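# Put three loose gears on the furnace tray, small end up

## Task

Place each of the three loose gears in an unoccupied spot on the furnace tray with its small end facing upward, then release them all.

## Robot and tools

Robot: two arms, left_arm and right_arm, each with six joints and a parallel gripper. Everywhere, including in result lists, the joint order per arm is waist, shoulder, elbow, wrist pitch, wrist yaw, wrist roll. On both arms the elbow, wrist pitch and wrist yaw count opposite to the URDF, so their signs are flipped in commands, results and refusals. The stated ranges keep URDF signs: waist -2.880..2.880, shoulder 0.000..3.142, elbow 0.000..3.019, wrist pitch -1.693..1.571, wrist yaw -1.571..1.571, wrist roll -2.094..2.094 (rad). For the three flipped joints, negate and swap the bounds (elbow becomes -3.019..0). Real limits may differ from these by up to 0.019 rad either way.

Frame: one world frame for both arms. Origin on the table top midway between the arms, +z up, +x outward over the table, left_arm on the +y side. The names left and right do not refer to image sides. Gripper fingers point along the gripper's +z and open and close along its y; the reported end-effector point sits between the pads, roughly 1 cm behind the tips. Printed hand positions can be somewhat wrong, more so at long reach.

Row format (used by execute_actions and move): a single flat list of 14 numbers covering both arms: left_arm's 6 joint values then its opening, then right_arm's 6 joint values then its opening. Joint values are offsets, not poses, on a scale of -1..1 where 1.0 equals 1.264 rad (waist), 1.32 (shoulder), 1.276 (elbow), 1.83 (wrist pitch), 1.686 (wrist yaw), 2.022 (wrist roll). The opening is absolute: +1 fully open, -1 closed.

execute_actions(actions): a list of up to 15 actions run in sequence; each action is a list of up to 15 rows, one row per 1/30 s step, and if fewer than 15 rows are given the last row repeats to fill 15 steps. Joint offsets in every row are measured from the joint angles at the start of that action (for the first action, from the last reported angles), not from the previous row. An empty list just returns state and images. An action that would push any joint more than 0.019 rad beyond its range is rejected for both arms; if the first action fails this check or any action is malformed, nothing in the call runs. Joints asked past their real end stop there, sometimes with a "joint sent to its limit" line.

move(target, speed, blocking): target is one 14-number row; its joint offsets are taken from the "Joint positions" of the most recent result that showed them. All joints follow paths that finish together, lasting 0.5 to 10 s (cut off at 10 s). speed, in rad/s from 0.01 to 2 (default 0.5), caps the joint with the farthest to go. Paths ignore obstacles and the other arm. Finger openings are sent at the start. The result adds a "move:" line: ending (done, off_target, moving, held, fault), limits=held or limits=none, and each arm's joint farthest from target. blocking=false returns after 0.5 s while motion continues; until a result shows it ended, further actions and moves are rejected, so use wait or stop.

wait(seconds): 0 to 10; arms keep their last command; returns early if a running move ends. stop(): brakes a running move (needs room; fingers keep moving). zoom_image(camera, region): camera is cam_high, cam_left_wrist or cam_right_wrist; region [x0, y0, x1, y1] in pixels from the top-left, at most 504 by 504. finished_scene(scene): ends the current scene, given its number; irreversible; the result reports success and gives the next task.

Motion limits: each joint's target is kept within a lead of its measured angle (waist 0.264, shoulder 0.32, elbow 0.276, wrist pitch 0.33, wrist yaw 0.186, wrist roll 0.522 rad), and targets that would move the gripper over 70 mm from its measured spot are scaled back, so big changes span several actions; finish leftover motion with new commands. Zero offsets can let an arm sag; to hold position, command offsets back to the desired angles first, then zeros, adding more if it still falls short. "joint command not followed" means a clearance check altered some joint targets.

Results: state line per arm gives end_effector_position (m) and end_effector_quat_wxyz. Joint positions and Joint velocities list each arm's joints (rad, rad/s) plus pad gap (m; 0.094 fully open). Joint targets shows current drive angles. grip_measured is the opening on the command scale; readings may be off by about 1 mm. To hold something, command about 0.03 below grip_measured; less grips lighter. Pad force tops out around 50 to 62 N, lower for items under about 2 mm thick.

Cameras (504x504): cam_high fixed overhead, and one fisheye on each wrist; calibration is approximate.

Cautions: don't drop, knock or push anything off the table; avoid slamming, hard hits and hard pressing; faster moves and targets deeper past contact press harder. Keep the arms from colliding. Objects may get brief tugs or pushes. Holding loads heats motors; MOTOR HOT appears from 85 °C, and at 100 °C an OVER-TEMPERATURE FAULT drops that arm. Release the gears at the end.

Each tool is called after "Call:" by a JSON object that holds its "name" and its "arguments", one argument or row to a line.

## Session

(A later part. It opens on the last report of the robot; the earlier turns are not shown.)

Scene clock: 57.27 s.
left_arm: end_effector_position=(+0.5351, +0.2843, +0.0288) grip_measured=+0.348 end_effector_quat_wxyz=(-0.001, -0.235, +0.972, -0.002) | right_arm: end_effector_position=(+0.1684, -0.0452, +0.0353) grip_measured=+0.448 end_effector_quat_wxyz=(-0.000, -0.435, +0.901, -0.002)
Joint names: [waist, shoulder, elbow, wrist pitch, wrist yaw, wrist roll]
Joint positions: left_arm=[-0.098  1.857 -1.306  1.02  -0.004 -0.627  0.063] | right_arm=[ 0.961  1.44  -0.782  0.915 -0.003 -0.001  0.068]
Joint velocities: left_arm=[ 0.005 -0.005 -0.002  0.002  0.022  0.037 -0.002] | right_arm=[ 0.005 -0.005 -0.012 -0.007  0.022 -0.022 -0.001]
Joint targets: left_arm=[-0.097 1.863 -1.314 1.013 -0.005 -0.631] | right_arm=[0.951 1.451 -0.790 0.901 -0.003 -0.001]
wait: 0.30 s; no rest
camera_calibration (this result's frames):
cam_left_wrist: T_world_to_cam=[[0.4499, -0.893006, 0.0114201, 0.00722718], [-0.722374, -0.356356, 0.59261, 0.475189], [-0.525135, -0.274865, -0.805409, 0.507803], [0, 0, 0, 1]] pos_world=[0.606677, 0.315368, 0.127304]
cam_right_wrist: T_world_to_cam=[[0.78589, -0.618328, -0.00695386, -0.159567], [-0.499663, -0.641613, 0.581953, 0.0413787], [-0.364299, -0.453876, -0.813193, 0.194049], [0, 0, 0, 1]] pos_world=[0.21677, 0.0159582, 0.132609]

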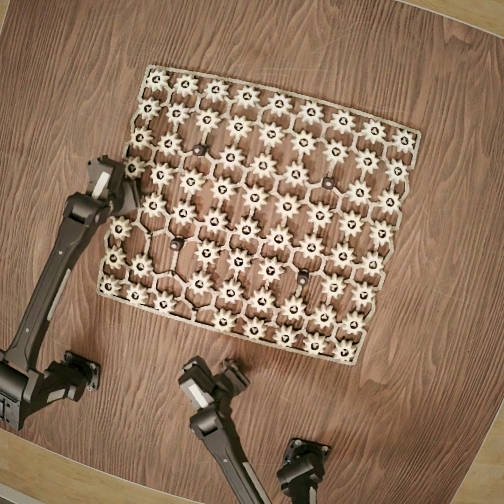

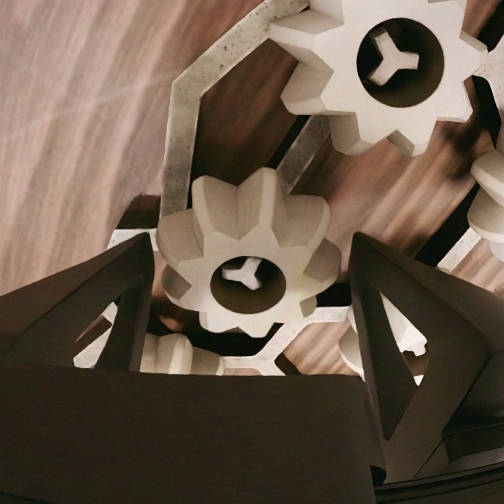

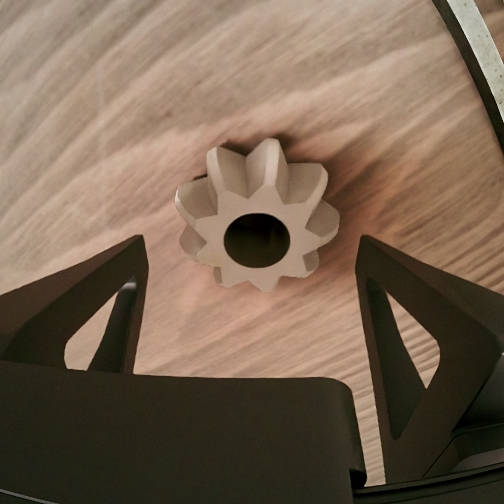

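Call:
{"name": "execute_actions", "arguments": {
  "actions": [
    [[0,-0.015,-0.030,0,0,-0.002,0.35,-0.008,0.010,-0.004,-0.010,0,0,0.45],[0,-0.024,-0.040,0.004,0,-0.002,0.35,-0.008,0.0125,-0.0025,-0.013,0,0,0.45],[0,-0.029,-0.045,0.009,0,-0.002,0.35,-0.008,0.015,-0.001,-0.016,0,0,0.45],[0,-0.033,-0.049,0.015,0,-0.002,0.35,-0.008,0.0175,0.0005,-0.019,0,0,0.45],[0,-0.038,-0.054,0.021,0,-0.002,0.35,-0.008,0.020,0.002,-0.022,0,0,0.45],[0,-0.042,-0.058,0.027,0,-0.002,0.35,-0.008,0.0225,0.0035,-0.025,0,0,0.45],[0,-0.046,-0.062,0.033,0,-0.002,0.35,-0.008,0.025,0.005,-0.028,0,0,0.45],[0,-0.051,-0.067,0.039,0,-0.002,0.35,-0.008,0.027,0.0065,-0.031,0,0,0.45],[0,-0.055,-0.071,0.045,0,-0.002,0.35,-0.008,0.029,0.008,-0.034,0,0,0.45],[0,-0.059,-0.075,0.051,0,-0.002,0.35,-0.008,0.031,0.0095,-0.0365,0,0,0.45],[0,-0.064,-0.080,0.057,0,-0.002,0.35,-0.008,0.033,0.011,-0.039,0,0,0.45],[0,-0.068,-0.084,0.063,0,-0.002,0.35,-0.008,0.035,0.012,-0.041,0,0,0.45],[0,-0.072,-0.088,0.069,0,-0.002,0.35,-0.008,0.037,0.013,-0.043,0,0,0.45],[0,-0.077,-0.093,0.074,0,-0.002,0.35,-0.008,0.0385,0.014,-0.045,0,0,0.45],[0,-0.081,-0.097,0.079,0,-0.002,0.35,-0.008,0.040,0.015,-0.046,0,0,0.45]]
  ]
}}

Call:
{"name": "wait", "arguments": {
  "seconds": 0.3
}}

Scene clock: 58.97 s.
left_arm: end_effector_position=(+0.5379, +0.2838, +0.0795) grip_measured=+0.348 end_effector_quat_wxyz=(+0.002, -0.235, +0.972, -0.003) | right_arm: end_effector_position=(+0.1700, -0.0432, +0.0190) grip_measured=+0.448 end_effector_quat_wxyz=(+0.005, -0.435, +0.901, +0.001)
Joint names: [waist, shoulder, elbow, wrist pitch, wrist yaw, wrist roll]
Joint positions: left_arm=[-0.098  1.797 -1.368  1.136 -0.004 -0.627  0.063] | right_arm=[ 0.961  1.473 -0.762  0.851 -0.003 -0.001  0.068]
Joint velocities: left_arm=[-0.015 -0.249 -0.183  0.281 -0.037  0.022  0.   ] | right_arm=[-0.005  0.073  0.051 -0.09   0.051 -0.051 -0.   ]
Joint targets: left_arm=[-0.098 1.750 -1.430 1.165 -0.004 -0.631] | right_arm=[0.951 1.493 -0.763 0.831 -0.003 -0.001]
camera_calibration (this result's frames):
cam_left_wrist: T_world_to_cam=[[0.449809, -0.892992, 0.0153991, 0.00472359], [-0.726381, -0.355745, 0.588062, 0.449345], [-0.519656, -0.275701, -0.808669, 0.547584], [0, 0, 0, 1]] pos_world=[0.608826, 0.31504, 0.178499]
cam_right_wrist: T_world_to_cam=[[0.785939, -0.618266, -0.00689582, -0.159701], [-0.503775, -0.646785, 0.572609, 0.0536231], [-0.358484, -0.446561, -0.8198, 0.181684], [0, 0, 0, 1]] pos_world=[0.21766, 0.0170781, 0.117138]

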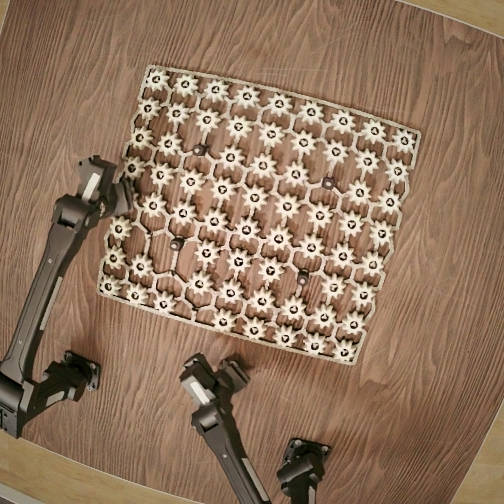

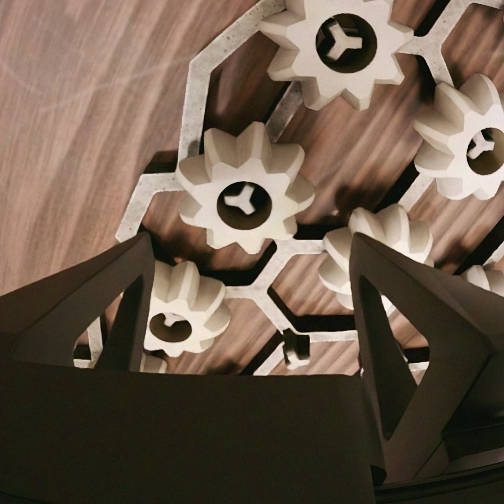

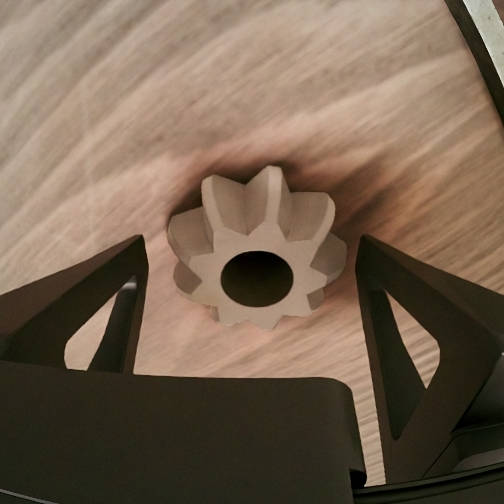

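Scene clock: 59.27 s.
left_arm: end_effector_position=(+0.5427, +0.2831, +0.1035) grip_measured=+0.348 end_effector_quat_wxyz=(+0.018, -0.235, +0.972, -0.010) | right_arm: end_effector_position=(+0.1698, -0.0434, +0.0165) grip_measured=+0.448 end_effector_quat_wxyz=(+0.004, -0.435, +0.901, +0.000)
Joint names: [waist, shoulder, elbow, wrist pitch, wrist yaw, wrist roll]
Joint positions: left_arm=[-0.098  1.764 -1.388  1.154 -0.004 -0.627  0.063] | right_arm=[ 0.961  1.478 -0.759  0.844 -0.003 -0.001  0.068]
Joint velocities: left_arm=[-0.024 -0.015 -0.002  0.042  0.007  0.022 -0.001] | right_arm=[-0.005 -0.015  0.007  0.007  0.037  0.051  0.   ]
Joint targets: left_arm=[-0.098 1.750 -1.430 1.165 -0.004 -0.631] | right_arm=[0.951 1.493 -0.763 0.831 -0.003 -0.001]
wait: 0.30 s; no rest
camera_calibration (this result's frames):
cam_left_wrist: T_world_to_cam=[[0.448909, -0.892854, 0.0359419, -0.000105239], [-0.746587, -0.352659, 0.564127, 0.451], [-0.491008, -0.280075, -0.824905, 0.55662], [0, 0, 0, 1]] pos_world=[0.610063, 0.314851, 0.204741]
cam_right_wrist: T_world_to_cam=[[0.785932, -0.618274, -0.00690361, -0.159715], [-0.50323, -0.6461, 0.573859, 0.0546877], [-0.359262, -0.44754, -0.818925, 0.179533], [0, 0, 0, 1]] pos_world=[0.217546, 0.0169344, 0.114539]

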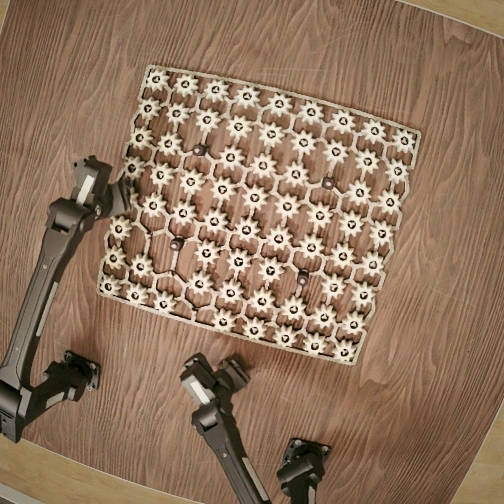

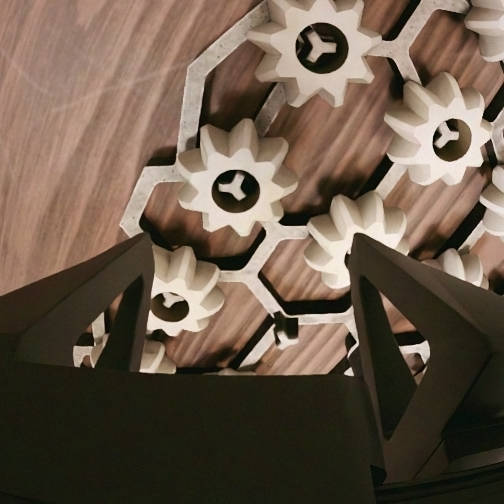

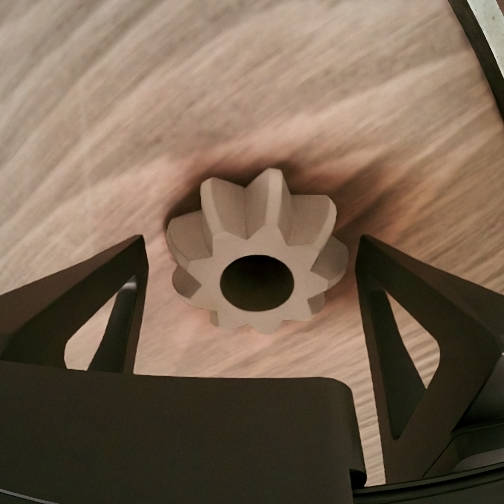

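Call:
{"name": "execute_actions", "arguments": {
  "actions": [
    [[0.01,-0.011,-0.03,0.006,0,0,0.35,-0.008,0.012,-0.002,-0.007,0,0,0.45],[0.03,-0.011,-0.03,0.006,0,0,0.35,-0.008,0.013,-0.002,-0.006,0,0,0.45],[0.05,-0.011,-0.03,0.006,0,0,0.35,-0.008,0.014,-0.001,-0.005,0,0,0.45],[0.07,-0.011,-0.03,0.006,0,0,0.35,-0.008,0.015,-0.001,-0.005,0,0,0.45],[0.09,-0.011,-0.03,0.006,0,0,0.35,-0.008,0.016,0,-0.005,0,0,0.45],[0.11,-0.011,-0.03,0.006,0,0,0.35,-0.008,0.017,0,-0.005,0,0,0.45],[0.13,-0.011,-0.03,0.006,0,0,0.35,-0.008,0.017,0,-0.005,0,0,0.45],[0.15,-0.011,-0.03,0.006,0,0,0.35,-0.008,0.017,0,-0.005,0,0,0.45],[0.17,-0.011,-0.03,0.006,0,0,0.35,-0.008,0.017,0,-0.005,0,0,0.45],[0.19,-0.011,-0.03,0.006,0,0,0.35,-0.008,0.017,0,-0.005,0,0,0.45],[0.21,-0.011,-0.03,0.006,0,0,0.35,-0.008,0.017,0,-0.005,0,0,0.45],[0.23,-0.011,-0.03,0.006,0,0,0.35,-0.008,0.017,0,-0.005,0,0,0.45],[0.25,-0.011,-0.03,0.006,0,0,0.35,-0.008,0.017,0,-0.005,0,0,0.45],[0.27,-0.011,-0.03,0.006,0,0,0.35,-0.008,0.017,0,-0.005,0,0,0.45],[0.28,-0.011,-0.03,0.006,0,0,0.35,-0.008,0.017,0,-0.005,0,0,0.45]]
  ]
}}

Call:
{"name": "wait", "arguments": {
  "seconds": 0.2
}}

Scene clock: 60.90 s.
left_arm: end_effector_position=(+0.5413, +0.4512, +0.1035) grip_measured=+0.348 end_effector_quat_wxyz=(+0.019, -0.388, +0.922, -0.007) | right_arm: end_effector_position=(+0.1694, -0.0439, +0.0150) grip_measured=+0.448 end_effector_quat_wxyz=(+0.002, -0.435, +0.901, -0.001)
Joint names: [waist, shoulder, elbow, wrist pitch, wrist yaw, wrist roll]
Joint positions: left_arm=[ 0.222  1.764 -1.388  1.155 -0.005 -0.627  0.063] | right_arm=[ 0.961  1.482 -0.759  0.844 -0.003 -0.001  0.068]
Joint velocities: left_arm=[ 0.894 -0.005  0.007  0.007  0.081 -0.007  0.001] | right_arm=[-0.005 -0.015 -0.002 -0.002  0.007  0.022 -0.001]
Joint targets: left_arm=[0.255 1.749 -1.427 1.165 -0.005 -0.627] | right_arm=[0.951 1.500 -0.759 0.835 -0.003 -0.001]
camera_calibration (this result's frames):
cam_left_wrist: T_world_to_cam=[[0.707576, -0.705725, 0.035901, -0.0738772], [-0.596737, -0.569547, 0.565262, 0.525885], [-0.378472, -0.421389, -0.82413, 0.605776], [0, 0, 0, 1]] pos_world=[0.595358, 0.502646, 0.204628]
cam_right_wrist: T_world_to_cam=[[0.785913, -0.618299, -0.00692688, -0.15972], [-0.50159, -0.644037, 0.577602, 0.054858], [-0.361591, -0.45047, -0.816289, 0.178254], [0, 0, 0, 1]] pos_world=[0.217497, 0.0168737, 0.112714]

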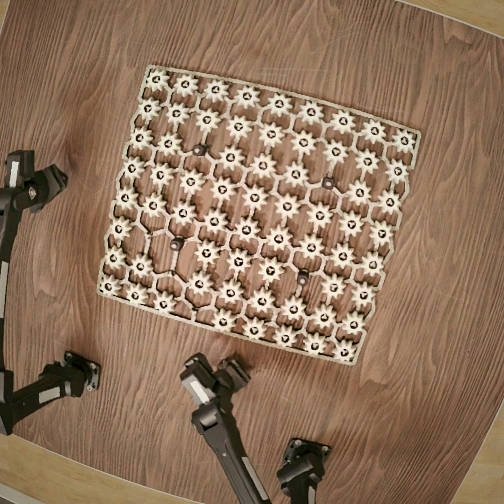

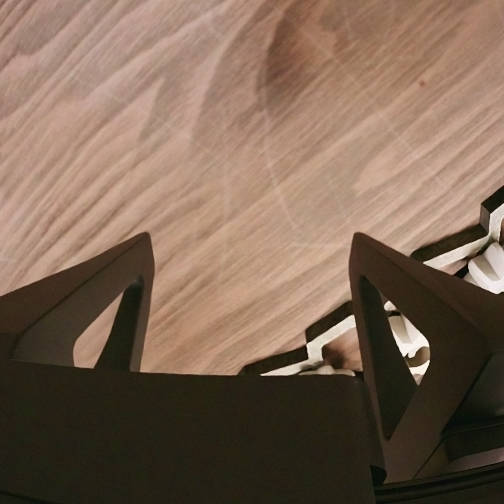

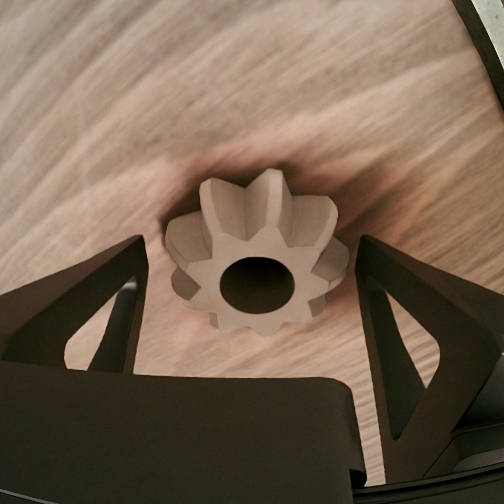

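Scene clock: 61.10 s.
left_arm: end_effector_position=(+0.5336, +0.4889, +0.1035) grip_measured=+0.348 end_effector_quat_wxyz=(+0.020, -0.421, +0.907, -0.005) | right_arm: end_effector_position=(+0.1694, -0.0439, +0.0150) grip_measured=+0.448 end_effector_quat_wxyz=(+0.002, -0.435, +0.901, -0.001)
Joint names: [waist, shoulder, elbow, wrist pitch, wrist yaw, wrist roll]
Joint positions: left_arm=[ 0.295  1.764 -1.388  1.155 -0.002 -0.627  0.063] | right_arm=[ 0.961  1.482 -0.759  0.844 -0.003 -0.001  0.068]
Joint velocities: left_arm=[-0.132 -0.005 -0.007 -0.002  0.081 -0.139 -0.001] | right_arm=[-0.005  0.005 -0.007  0.002 -0.037  0.007  0.   ]
Joint targets: left_arm=[0.256 1.749 -1.427 1.165 -0.004 -0.627] | right_arm=[0.951 1.500 -0.759 0.835 -0.003 -0.001]
wait: 0.20 s; no rest
camera_calibration (this result's frames):
cam_left_wrist: T_world_to_cam=[[0.756681, -0.652929, 0.0334162, -0.0935439], [-0.553672, -0.612794, 0.563854, 0.54102], [-0.34768, -0.445159, -0.825198, 0.614013], [0, 0, 0, 1]] pos_world=[0.58381, 0.54379, 0.204752]
cam_right_wrist: T_world_to_cam=[[0.785913, -0.618299, -0.00692688, -0.15972], [-0.50159, -0.644037, 0.577602, 0.054858], [-0.361591, -0.45047, -0.816289, 0.178254], [0, 0, 0, 1]] pos_world=[0.217497, 0.0168737, 0.112714]

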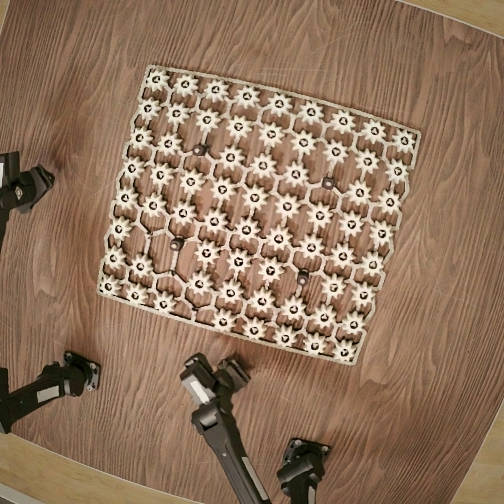

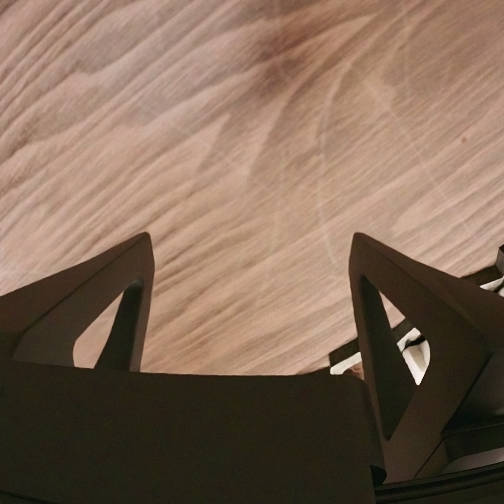

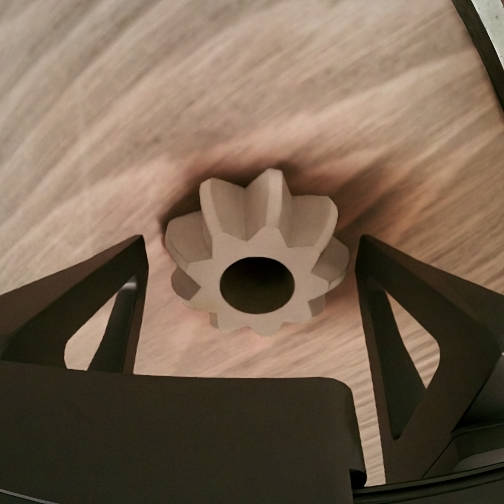

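Call:
{"name": "execute_actions", "arguments": {
  "actions": [
    [[-0.031,-0.011,-0.03,0.006,0,0,0.35,-0.004,0.013,0.002,-0.006,0,0,0.45],[-0.02,-0.011,-0.03,0.006,0,0,0.35,-0.004,0.013,0.003,-0.006,0,0,0.45],[-0.01,-0.011,-0.03,0.006,0,0,0.35,-0.004,0.013,0.004,-0.007,0,0,0.44],[0,-0.011,-0.03,0.006,0,0,0.35,-0.004,0.013,0.005,-0.007,0,0,0.42],[0,-0.011,-0.03,0.006,0,0,0.35,-0.004,0.013,0.006,-0.008,0,0,0.40],[0,-0.011,-0.03,0.006,0,0,0.35,-0.004,0.013,0.007,-0.008,0,0,0.38],[0,-0.011,-0.03,0.006,0,0,0.35,-0.004,0.013,0.007,-0.008,0,0,0.36],[0,-0.011,-0.03,0.006,0,0,0.35,-0.004,0.013,0.007,-0.008,0,0,0.34],[0,-0.011,-0.03,0.006,0,0,0.35,-0.004,0.013,0.007,-0.008,0,0,0.32],[0,-0.011,-0.03,0.006,0,0,0.35,-0.004,0.013,0.007,-0.008,0,0,0.30],[0,-0.011,-0.03,0.006,0,0,0.35,-0.004,0.013,0.007,-0.008,0,0,0.28],[0,-0.011,-0.03,0.006,0,0,0.35,-0.004,0.013,0.007,-0.008,0,0,0.265],[0,-0.011,-0.03,0.006,0,0,0.35,-0.004,0.013,0.007,-0.008,0,0,0.25],[0,-0.011,-0.03,0.006,0,0,0.35,-0.004,0.013,0.007,-0.008,0,0,0.235],[0,-0.011,-0.03,0.006,0,0,0.35,-0.004,0.013,0.007,-0.008,0,0,0.22]],
    [[0,-0.011,-0.03,0.006,0,0,0.35,0,0.010,-0.003,-0.004,0,0,0.21],[0,-0.011,-0.03,0.006,0,0,0.35,0,0.010,-0.003,-0.004,0,0,0.20],[0,-0.011,-0.03,0.006,0,0,0.35,0,0.010,-0.003,-0.004,0,0,0.19],[0,-0.011,-0.03,0.006,0,0,0.35,0,0.010,-0.003,-0.004,0,0,0.18],[0,-0.011,-0.03,0.006,0,0,0.35,0,0.010,-0.003,-0.004,0,0,0.17],[0,-0.011,-0.03,0.006,0,0,0.35,0,0.010,-0.003,-0.004,0,0,0.165],[0,-0.011,-0.03,0.006,0,0,0.35,0,0.010,-0.003,-0.004,0,0,0.16],[0,-0.011,-0.03,0.006,0,0,0.35,0,0.010,-0.003,-0.004,0,0,0.155],[0,-0.011,-0.03,0.006,0,0,0.35,0,0.010,-0.003,-0.004,0,0,0.15],[0,-0.011,-0.03,0.006,0,0,0.35,0,0.010,-0.003,-0.004,0,0,0.145],[0,-0.011,-0.03,0.006,0,0,0.35,0,0.010,-0.003,-0.004,0,0,0.14],[0,-0.011,-0.03,0.006,0,0,0.35,0,0.010,-0.003,-0.004,0,0,0.135],[0,-0.011,-0.03,0.006,0,0,0.35,0,0.010,-0.003,-0.004,0,0,0.13],[0,-0.011,-0.03,0.006,0,0,0.35,0,0.010,-0.003,-0.004,0,0,0.125],[0,-0.011,-0.03,0.006,0,0,0.35,0,0.010,-0.003,-0.004,0,0,0.12]]
  ]
}}

Call:
{"name": "wait", "arguments": {
  "seconds": 0.2
}}

Scene clock: 63.97 s.
left_arm: end_effector_position=(+0.5344, +0.4852, +0.1035) grip_measured=+0.348 end_effector_quat_wxyz=(+0.020, -0.417, +0.909, -0.005) | right_arm: end_effector_position=(+0.1663, -0.0487, +0.0116) grip_measured=+0.176 end_effector_quat_wxyz=(-0.003, -0.435, +0.901, -0.004)
Joint names: [waist, shoulder, elbow, wrist pitch, wrist yaw, wrist roll]
Joint positions: left_arm=[ 0.288  1.764 -1.388  1.155 -0.003 -0.627  0.063] | right_arm=[ 0.961  1.482 -0.747  0.844 -0.005 -0.001  0.055]
Joint velocities: left_arm=[ 0.005 -0.015 -0.007 -0.002  0.022 -0.007 -0.001] | right_arm=[ 0.005 -0.024 -0.012 -0.007  0.022 -0.051  0.001]
Joint targets: left_arm=[0.288 1.749 -1.427 1.166 -0.003 -0.627] | right_arm=[0.961 1.496 -0.751 0.836 -0.005 -0.001]
camera_calibration (this result's frames):
cam_left_wrist: T_world_to_cam=[[0.752154, -0.658108, 0.0340374, -0.0917172], [-0.557985, -0.608542, 0.564206, 0.53948], [-0.350596, -0.443362, -0.824932, 0.613356], [0, 0, 0, 1]] pos_world=[0.585047, 0.539875, 0.204721]
cam_right_wrist: T_world_to_cam=[[0.785651, -0.618652, -0.00469383, -0.160236], [-0.498865, -0.63798, 0.586613, 0.051851], [-0.365904, -0.458532, -0.809853, 0.172454], [0, 0, 0, 1]] pos_world=[0.214858, 0.0130253, 0.108494]

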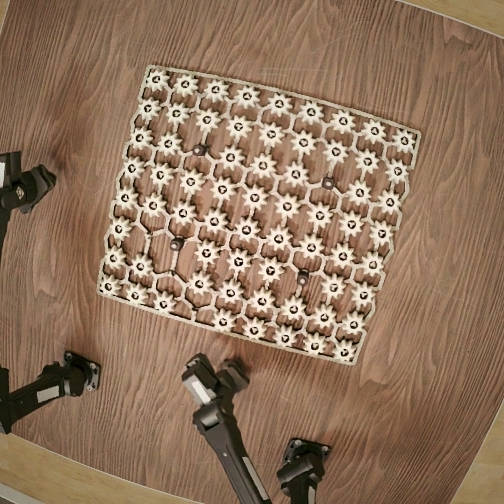

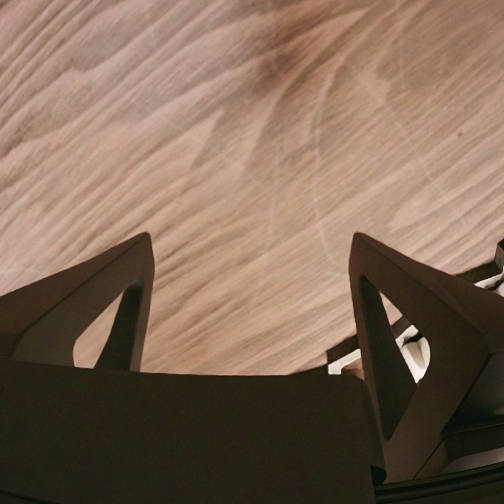

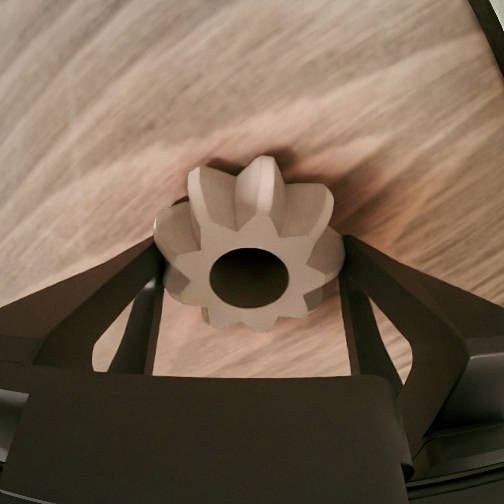

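Scene clock: 64.17 s.
left_arm: end_effector_position=(+0.5344, +0.4852, +0.1035) grip_measured=+0.348 end_effector_quat_wxyz=(+0.020, -0.417, +0.909, -0.005) | right_arm: end_effector_position=(+0.1663, -0.0487, +0.0116) grip_measured=+0.176 end_effector_quat_wxyz=(-0.003, -0.435, +0.901, -0.004)
Joint names: [waist, shoulder, elbow, wrist pitch, wrist yaw, wrist roll]
Joint positions: left_arm=[ 0.288  1.764 -1.388  1.155 -0.003 -0.627  0.063] | right_arm=[ 0.961  1.482 -0.747  0.844 -0.005 -0.001  0.055]
Joint velocities: left_arm=[-0.005 -0.015  0.007  0.002  0.066  0.007  0.002] | right_arm=[ 0.005 -0.015 -0.012 -0.002  0.007 -0.007 -0.001]
Joint targets: left_arm=[0.288 1.749 -1.427 1.166 -0.003 -0.627] | right_arm=[0.961 1.496 -0.751 0.836 -0.005 -0.001]
wait: 0.20 s; at rest by 0.17 s
camera_calibration (this result's frames):
cam_left_wrist: T_world_to_cam=[[0.752154, -0.658108, 0.0340374, -0.0917172], [-0.557985, -0.608542, 0.564206, 0.53948], [-0.350596, -0.443362, -0.824932, 0.613356], [0, 0, 0, 1]] pos_world=[0.585047, 0.539875, 0.204721]
cam_right_wrist: T_world_to_cam=[[0.785651, -0.618652, -0.00469383, -0.160236], [-0.498865, -0.63798, 0.586613, 0.051851], [-0.365904, -0.458532, -0.809853, 0.172454], [0, 0, 0, 1]] pos_world=[0.214858, 0.0130253, 0.108494]

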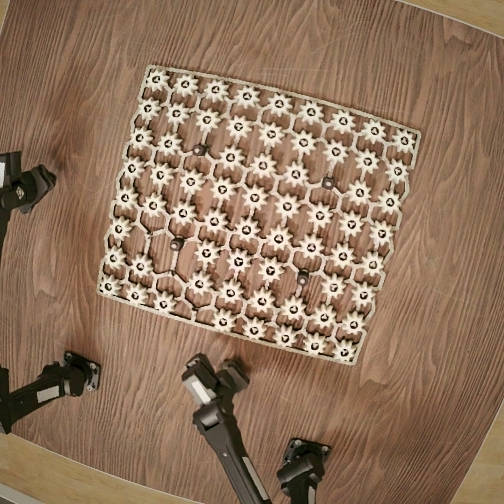

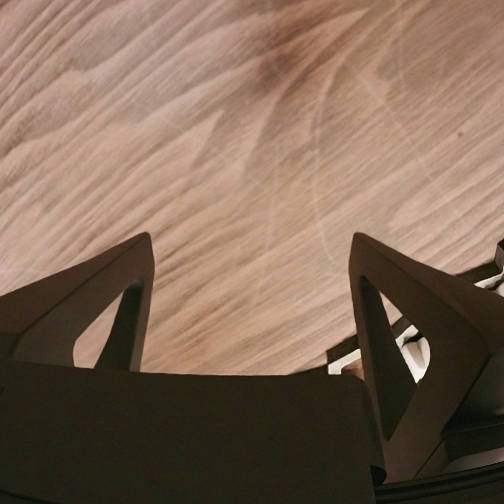

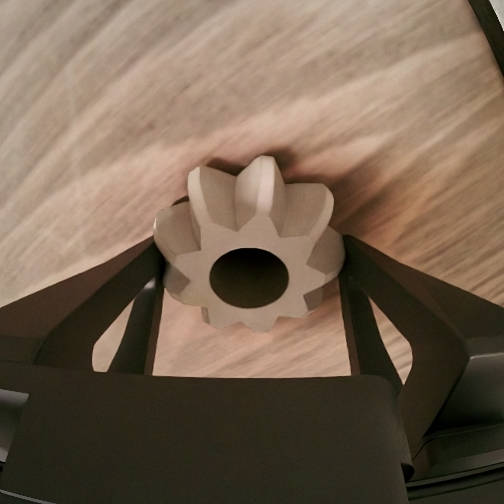

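Call:
{"name": "execute_actions", "arguments": {
  "actions": [
    [[0,-0.011,-0.03,0.006,0,0,0.35,0,-0.010,-0.025,0,0,0,0.14],[0,-0.011,-0.03,0.006,0,0,0.35,0,-0.018,-0.040,0.006,0,0,0.14],[0,-0.011,-0.03,0.006,0,0,0.35,0,-0.024,-0.047,0.013,0,0,0.14],[0,-0.011,-0.03,0.006,0,0,0.35,0,-0.030,-0.053,0.021,0,0,0.14],[0,-0.011,-0.03,0.006,0,0,0.35,0,-0.036,-0.059,0.029,0,0,0.14],[0,-0.011,-0.03,0.006,0,0,0.35,0,-0.043,-0.065,0.037,0,0,0.14],[0,-0.011,-0.03,0.006,0,0,0.35,0,-0.050,-0.071,0.045,0,0,0.14],[0,-0.011,-0.03,0.006,0,0,0.35,0,-0.057,-0.077,0.053,0,0,0.14],[0,-0.011,-0.03,0.006,0,0,0.35,0,-0.064,-0.083,0.061,0,0,0.14],[0,-0.011,-0.03,0.006,0,0,0.35,0,-0.071,-0.089,0.069,0,0,0.14],[0,-0.011,-0.03,0.006,0,0,0.35,0,-0.078,-0.095,0.077,0,0,0.14],[0,-0.011,-0.03,0.006,0,0,0.35,0,-0.084,-0.101,0.085,0,0,0.14],[0,-0.011,-0.03,0.006,0,0,0.35,0,-0.090,-0.107,0.093,0,0,0.14],[0,-0.011,-0.03,0.006,0,0,0.35,0,-0.095,-0.113,0.101,0,0,0.14],[0,-0.011,-0.03,0.006,0,0,0.35,0,-0.098,-0.118,0.108,0,0,0.14]]
  ]
}}

Call:
{"name": "wait", "arguments": {
  "seconds": 0.2
}}

Scene clock: 68.17 s.
left_arm: end_effector_position=(+0.5344, +0.4852, +0.1035) grip_measured=+0.348 end_effector_quat_wxyz=(+0.020, -0.417, +0.909, -0.005) | right_arm: end_effector_position=(+0.1710, -0.0427, +0.0640) grip_measured=+0.176 end_effector_quat_wxyz=(+0.001, -0.435, +0.901, -0.002)
Joint names: [waist, shoulder, elbow, wrist pitch, wrist yaw, wrist roll]
Joint positions: left_arm=[ 0.288  1.764 -1.388  1.155 -0.003 -0.627  0.063] | right_arm=[ 0.961  1.396 -0.828  1.003 -0.005 -0.001  0.055]
Joint velocities: left_arm=[-0.005 -0.015  0.007 -0.022  0.007  0.007 -0.   ] | right_arm=[-0.005 -0.278 -0.261  0.398 -0.051  0.007 -0.001]
Joint targets: left_arm=[0.288 1.749 -1.427 1.166 -0.003 -0.627] | right_arm=[0.961 1.353 -0.898 1.041 -0.005 -0.001]
camera_calibration (this result's frames):
cam_left_wrist: T_world_to_cam=[[0.752154, -0.658108, 0.0340374, -0.0917172], [-0.557985, -0.608542, 0.564206, 0.53948], [-0.350596, -0.443362, -0.824932, 0.613356], [0, 0, 0, 1]] pos_world=[0.585047, 0.539875, 0.204721]
cam_right_wrist: T_world_to_cam=[[0.785674, -0.618623, -0.00465354, -0.160034], [-0.501775, -0.641637, 0.580107, 0.0280652], [-0.361853, -0.45344, -0.814527, 0.21911], [0, 0, 0, 1]] pos_world=[0.219102, 0.0183601, 0.161445]

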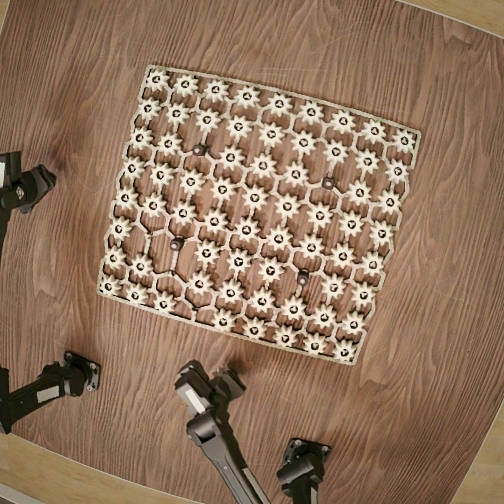

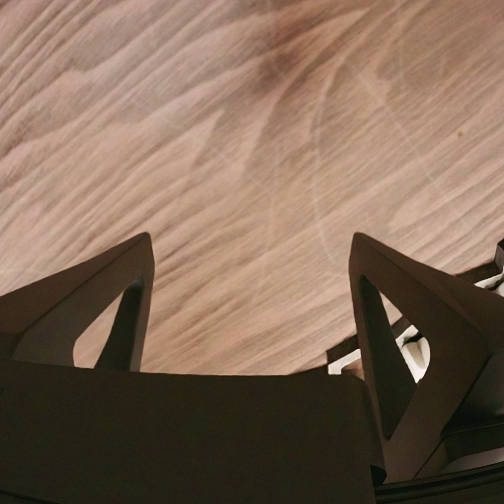

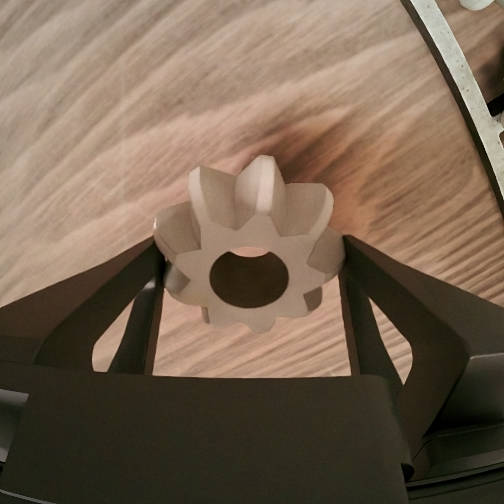

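Scene clock: 68.37 s.
left_arm: end_effector_position=(+0.5344, +0.4852, +0.1035) grip_measured=+0.348 end_effector_quat_wxyz=(+0.020, -0.417, +0.909, -0.005) | right_arm: end_effector_position=(+0.1744, -0.0384, +0.0793) grip_measured=+0.176 end_effector_quat_wxyz=(+0.011, -0.435, +0.901, +0.003)
Joint names: [waist, shoulder, elbow, wrist pitch, wrist yaw, wrist roll]
Joint positions: left_arm=[ 0.288  1.764 -1.388  1.155 -0.003 -0.627  0.063] | right_arm=[ 0.961  1.372 -0.851  1.027 -0.005 -0.001  0.055]
Joint velocities: left_arm=[-0.005 -0.005  0.012  0.002 -0.022  0.022 -0.   ] | right_arm=[-0.005  0.005 -0.007  0.022  0.051 -0.037 -0.001]
Joint targets: left_arm=[0.288 1.749 -1.427 1.166 -0.003 -0.627] | right_arm=[0.961 1.353 -0.897 1.041 -0.005 -0.001]
wait: 0.20 s; no rest
camera_calibration (this result's frames):
cam_left_wrist: T_world_to_cam=[[0.752154, -0.658108, 0.0340374, -0.0917172], [-0.557985, -0.608542, 0.564206, 0.53948], [-0.350596, -0.443362, -0.824932, 0.613356], [0, 0, 0, 1]] pos_world=[0.585047, 0.539875, 0.204721]
cam_right_wrist: T_world_to_cam=[[0.78574, -0.618541, -0.00453678, -0.160008], [-0.509908, -0.651859, 0.561314, 0.0261967], [-0.350153, -0.438733, -0.827591, 0.234335], [0, 0, 0, 1]] pos_world=[0.221135, 0.0209154, 0.178503]

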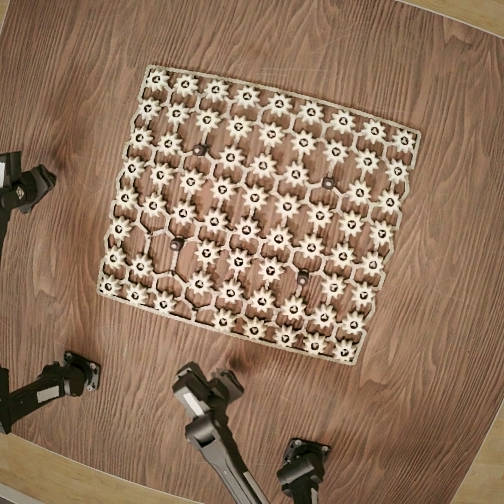

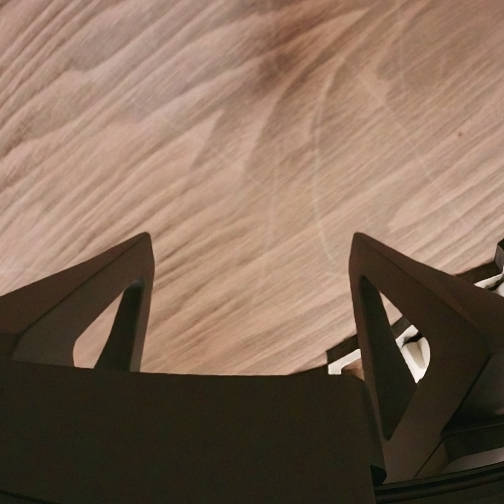

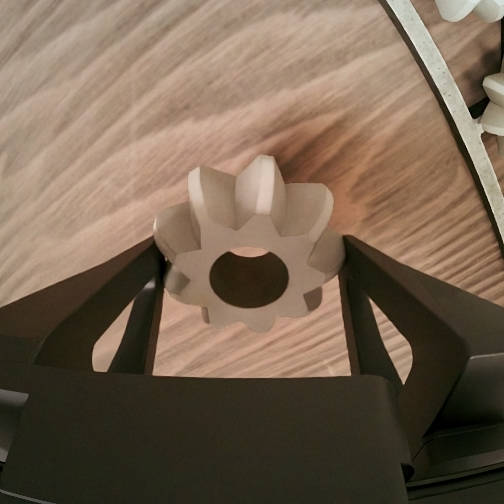

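Call:
{"name": "move", "arguments": {
  "target": [0,-0.011,-0.03,0.006,0,0,0.35,-0.065,0.245,-0.345,0.054,0,0,0.14],
  "speed": 0.45
}}

Scene clock: 70.43 s.
left_arm: end_effector_position=(+0.5344, +0.4852, +0.1035) grip_measured=+0.348 end_effector_quat_wxyz=(+0.020, -0.417, +0.909, -0.005) | right_arm: end_effector_position=(+0.2803, +0.0374, +0.0824) grip_measured=+0.176 end_effector_quat_wxyz=(-0.001, -0.401, +0.916, -0.003)
Joint names: [waist, shoulder, elbow, wrist pitch, wrist yaw, wrist roll]
Joint positions: left_arm=[ 0.288  1.764 -1.388  1.155 -0.003 -0.627  0.063] | right_arm=[ 0.886  1.695 -1.234  1.115 -0.005 -0.001  0.055]
Joint velocities: left_arm=[-0.034  0.005 -0.017 -0.012 -0.007 -0.037 -0.002] | right_arm=[-0.005  0.005 -0.022 -0.007  0.066  0.007 -0.001]
Joint targets: left_arm=[0.288 1.749 -1.427 1.166 -0.003 -0.627] | right_arm=[0.878 1.695 -1.291 1.126 -0.005 -0.001]
move: off_target (left_arm, right_arm); limits=none; left_arm: farthest joint: the elbow, 0.038 radians from its target (0.038 radians at the start); right_arm: farthest joint: the elbow, 0.057 radians from its target (0.440 radians at the start)
camera_calibration (this result's frames):
cam_left_wrist: T_world_to_cam=[[0.752154, -0.658108, 0.0340374, -0.0917172], [-0.557985, -0.608542, 0.564206, 0.53948], [-0.350596, -0.443362, -0.824932, 0.613356], [0, 0, 0, 1]] pos_world=[0.585047, 0.539875, 0.204721]
cam_right_wrist: T_world_to_cam=[[0.737255, -0.675598, -0.00467468, -0.180536], [-0.546644, -0.60057, 0.58352, 0.1344], [-0.397033, -0.427648, -0.812085, 0.318695], [0, 0, 0, 1]] pos_world=[0.333102, 0.0950363, 0.179538]

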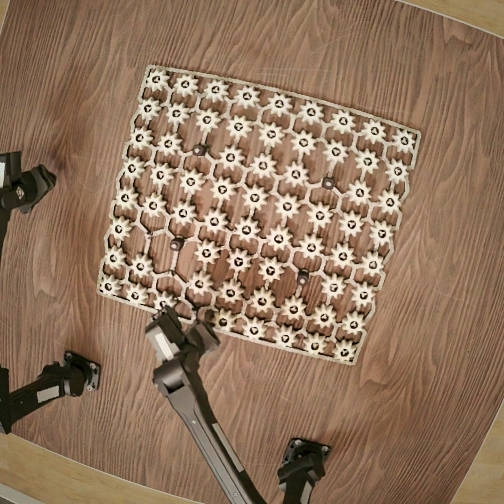

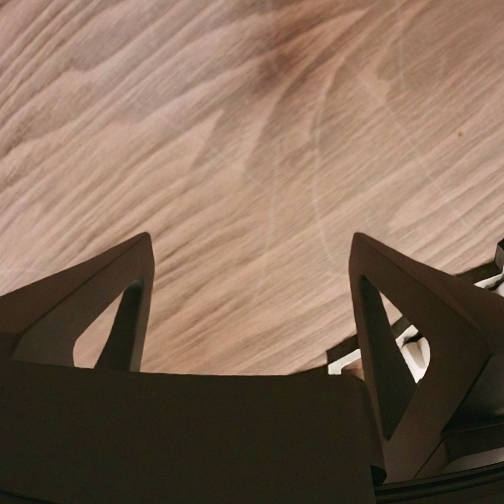

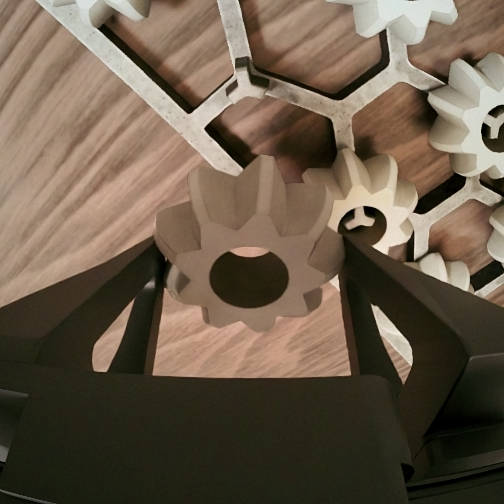

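Call:
{"name": "zoom_image", "arguments": {
  "camera": "cam_right_wrist",
  "region": [190, 40, 310, 160]
}}

Call:
{"name": "zoom_image", "arguments": {
  "camera": "cam_right_wrist",
  "region": [170, 200, 330, 360]
}}

Region (190, 40, 310, 160) of cam_right_wrist's 504x504 image, scaled by 4.200, with more detail than that image has.

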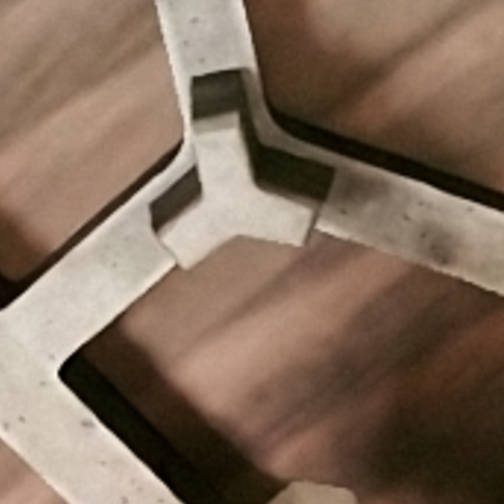

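Region (170, 200, 330, 360) of cam_right_wrist's 504x504 image, scaled by 3.150, with more detail than that image has.

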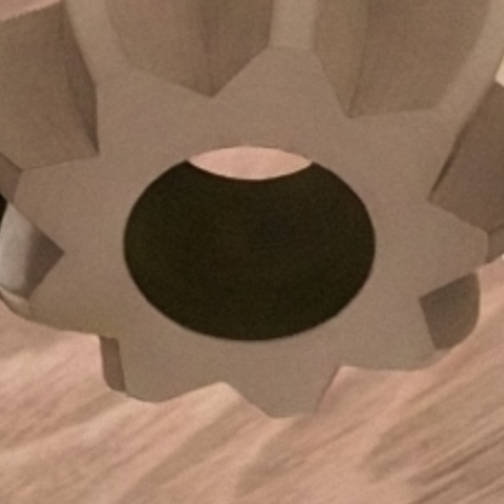

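Call:
{"name": "execute_actions", "arguments": {
  "actions": [
    [[0,-0.011,-0.03,0.006,0,0,0.35,0.0,0.006,-0.048,0.0,0,0,0.14],[0,-0.011,-0.03,0.006,0,0,0.35,0.002,0.012,-0.053,-0.003,0,0,0.14],[0,-0.011,-0.03,0.006,0,0,0.35,0.003,0.018,-0.058,-0.005,0,0,0.14],[0,-0.011,-0.03,0.006,0,0,0.35,0.004,0.025,-0.063,-0.007,0,0,0.14],[0,-0.011,-0.03,0.006,0,0,0.35,0.005,0.032,-0.068,-0.009,0,0,0.14],[0,-0.011,-0.03,0.006,0,0,0.35,0.006,0.039,-0.073,-0.011,0,0,0.14],[0,-0.011,-0.03,0.006,0,0,0.35,0.007,0.046,-0.078,-0.012,0,0,0.14],[0,-0.011,-0.03,0.006,0,0,0.35,0.008,0.053,-0.083,-0.014,0,0,0.14],[0,-0.011,-0.03,0.006,0,0,0.35,0.009,0.060,-0.088,-0.015,0,0,0.14],[0,-0.011,-0.03,0.006,0,0,0.35,0.010,0.067,-0.093,-0.016,0,0,0.14],[0,-0.011,-0.03,0.006,0,0,0.35,0.010,0.074,-0.098,-0.017,0,0,0.14],[0,-0.011,-0.03,0.006,0,0,0.35,0.010,0.080,-0.103,-0.018,0,0,0.14],[0,-0.011,-0.03,0.006,0,0,0.35,0.010,0.085,-0.108,-0.019,0,0,0.14],[0,-0.011,-0.03,0.006,0,0,0.35,0.010,0.090,-0.112,-0.020,0,0,0.14],[0,-0.011,-0.03,0.006,0,0,0.35,0.010,0.093,-0.1146,-0.0215,0,0,0.14]]
  ]
}}

Call:
{"name": "wait", "arguments": {
  "seconds": 0.35
}}

Scene clock: 73.97 s.
left_arm: end_effector_position=(+0.5344, +0.4852, +0.1035) grip_measured=+0.348 end_effector_quat_wxyz=(+0.020, -0.417, +0.909, -0.005) | right_arm: end_effector_position=(+0.3013, +0.0610, +0.0567) grip_measured=+0.176 end_effector_quat_wxyz=(-0.005, -0.401, +0.916, -0.005)
Joint names: [waist, shoulder, elbow, wrist pitch, wrist yaw, wrist roll]
Joint positions: left_arm=[ 0.288  1.764 -1.388  1.155 -0.003 -0.627  0.063] | right_arm=[ 0.887  1.804 -1.311  1.092 -0.005 -0.001  0.055]
Joint velocities: left_arm=[ 0.005 -0.015  0.002  0.017  0.022  0.007 -0.   ] | right_arm=[-0.005  0.23  -0.125 -0.076  0.022 -0.037 -0.001]
Joint targets: left_arm=[0.288 1.749 -1.427 1.166 -0.003 -0.627] | right_arm=[0.899 1.817 -1.380 1.075 -0.005 -0.001]
camera_calibration (this result's frames):
cam_left_wrist: T_world_to_cam=[[0.752154, -0.658108, 0.0340374, -0.0917172], [-0.557985, -0.608542, 0.564206, 0.53948], [-0.350596, -0.443362, -0.824932, 0.613356], [0, 0, 0, 1]] pos_world=[0.585047, 0.539875, 0.204721]
cam_right_wrist: T_world_to_cam=[[0.737999, -0.674786, -0.00472052, -0.180503], [-0.542309, -0.597246, 0.59093, 0.173055], [-0.401571, -0.433546, -0.806709, 0.317673], [0, 0, 0, 1]] pos_world=[0.354629, 0.119281, 0.153155]

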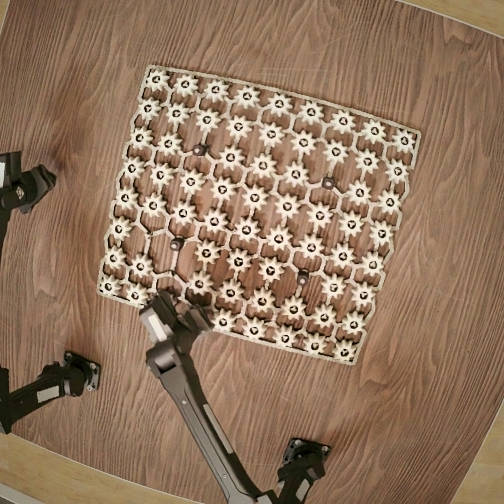

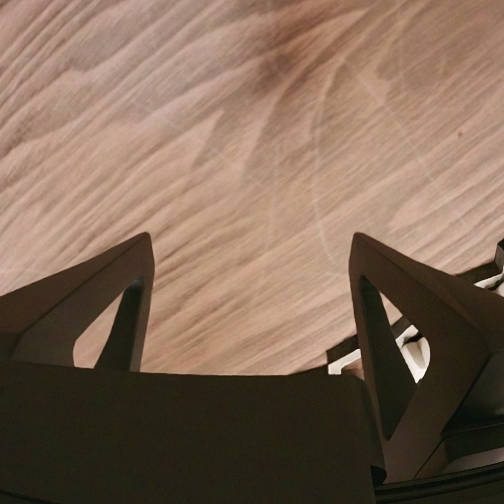

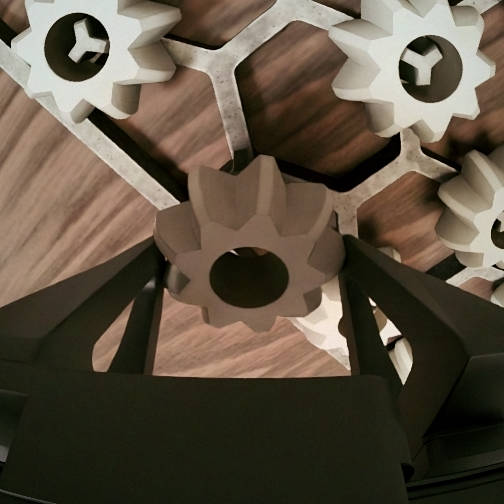

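Scene clock: 74.33 s.
left_arm: end_effector_position=(+0.5344, +0.4852, +0.1035) grip_measured=+0.348 end_effector_quat_wxyz=(+0.020, -0.417, +0.909, -0.005) | right_arm: end_effector_position=(+0.3037, +0.0638, +0.0518) grip_measured=+0.176 end_effector_quat_wxyz=(-0.006, -0.401, +0.916, -0.006)
Joint names: [waist, shoulder, elbow, wrist pitch, wrist yaw, wrist roll]
Joint positions: left_arm=[ 0.288  1.764 -1.388  1.155 -0.003 -0.627  0.063] | right_arm=[ 0.887  1.82  -1.32   1.087 -0.005 -0.001  0.055]
Joint velocities: left_arm=[ 0.005  0.015  0.002  0.007 -0.022  0.022 -0.   ] | right_arm=[-0.024 -0.005  0.022  0.012 -0.037 -0.066 -0.001]
Joint targets: left_arm=[0.288 1.749 -1.427 1.166 -0.003 -0.627] | right_arm=[0.899 1.817 -1.381 1.076 -0.005 -0.001]
wait: 0.37 s; no rest
camera_calibration (this result's frames):
cam_left_wrist: T_world_to_cam=[[0.752154, -0.658108, 0.0340374, -0.0917172], [-0.557985, -0.608542, 0.564206, 0.53948], [-0.350596, -0.443362, -0.824932, 0.613356], [0, 0, 0, 1]] pos_world=[0.585047, 0.539875, 0.204721]
cam_right_wrist: T_world_to_cam=[[0.738249, -0.674512, -0.00473192, -0.180442], [-0.541163, -0.596457, 0.592775, 0.178503], [-0.402656, -0.435055, -0.805354, 0.316266], [0, 0, 0, 1]] pos_world=[0.357157, 0.122352, 0.14804]

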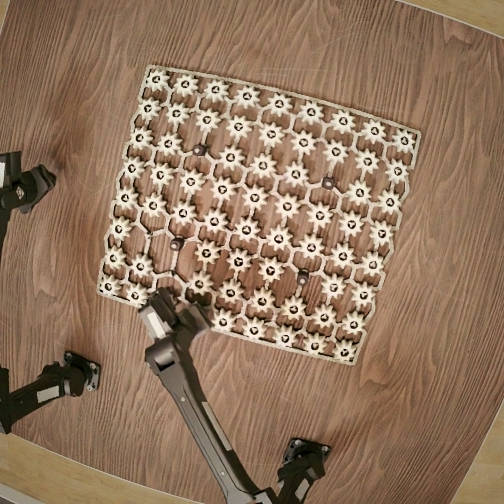

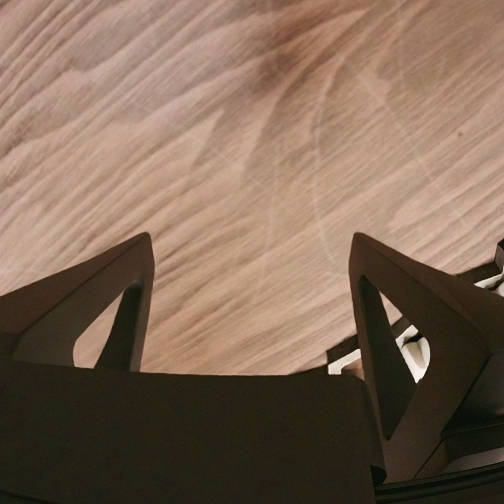

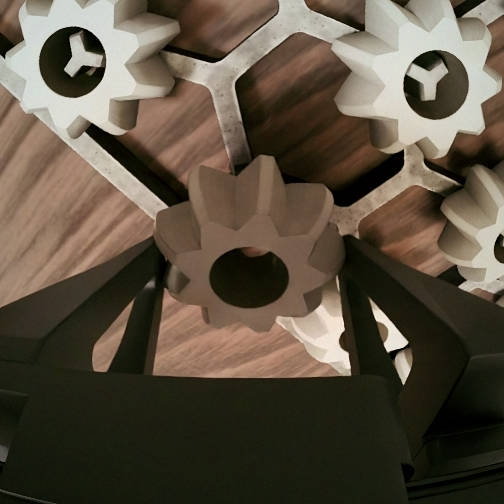

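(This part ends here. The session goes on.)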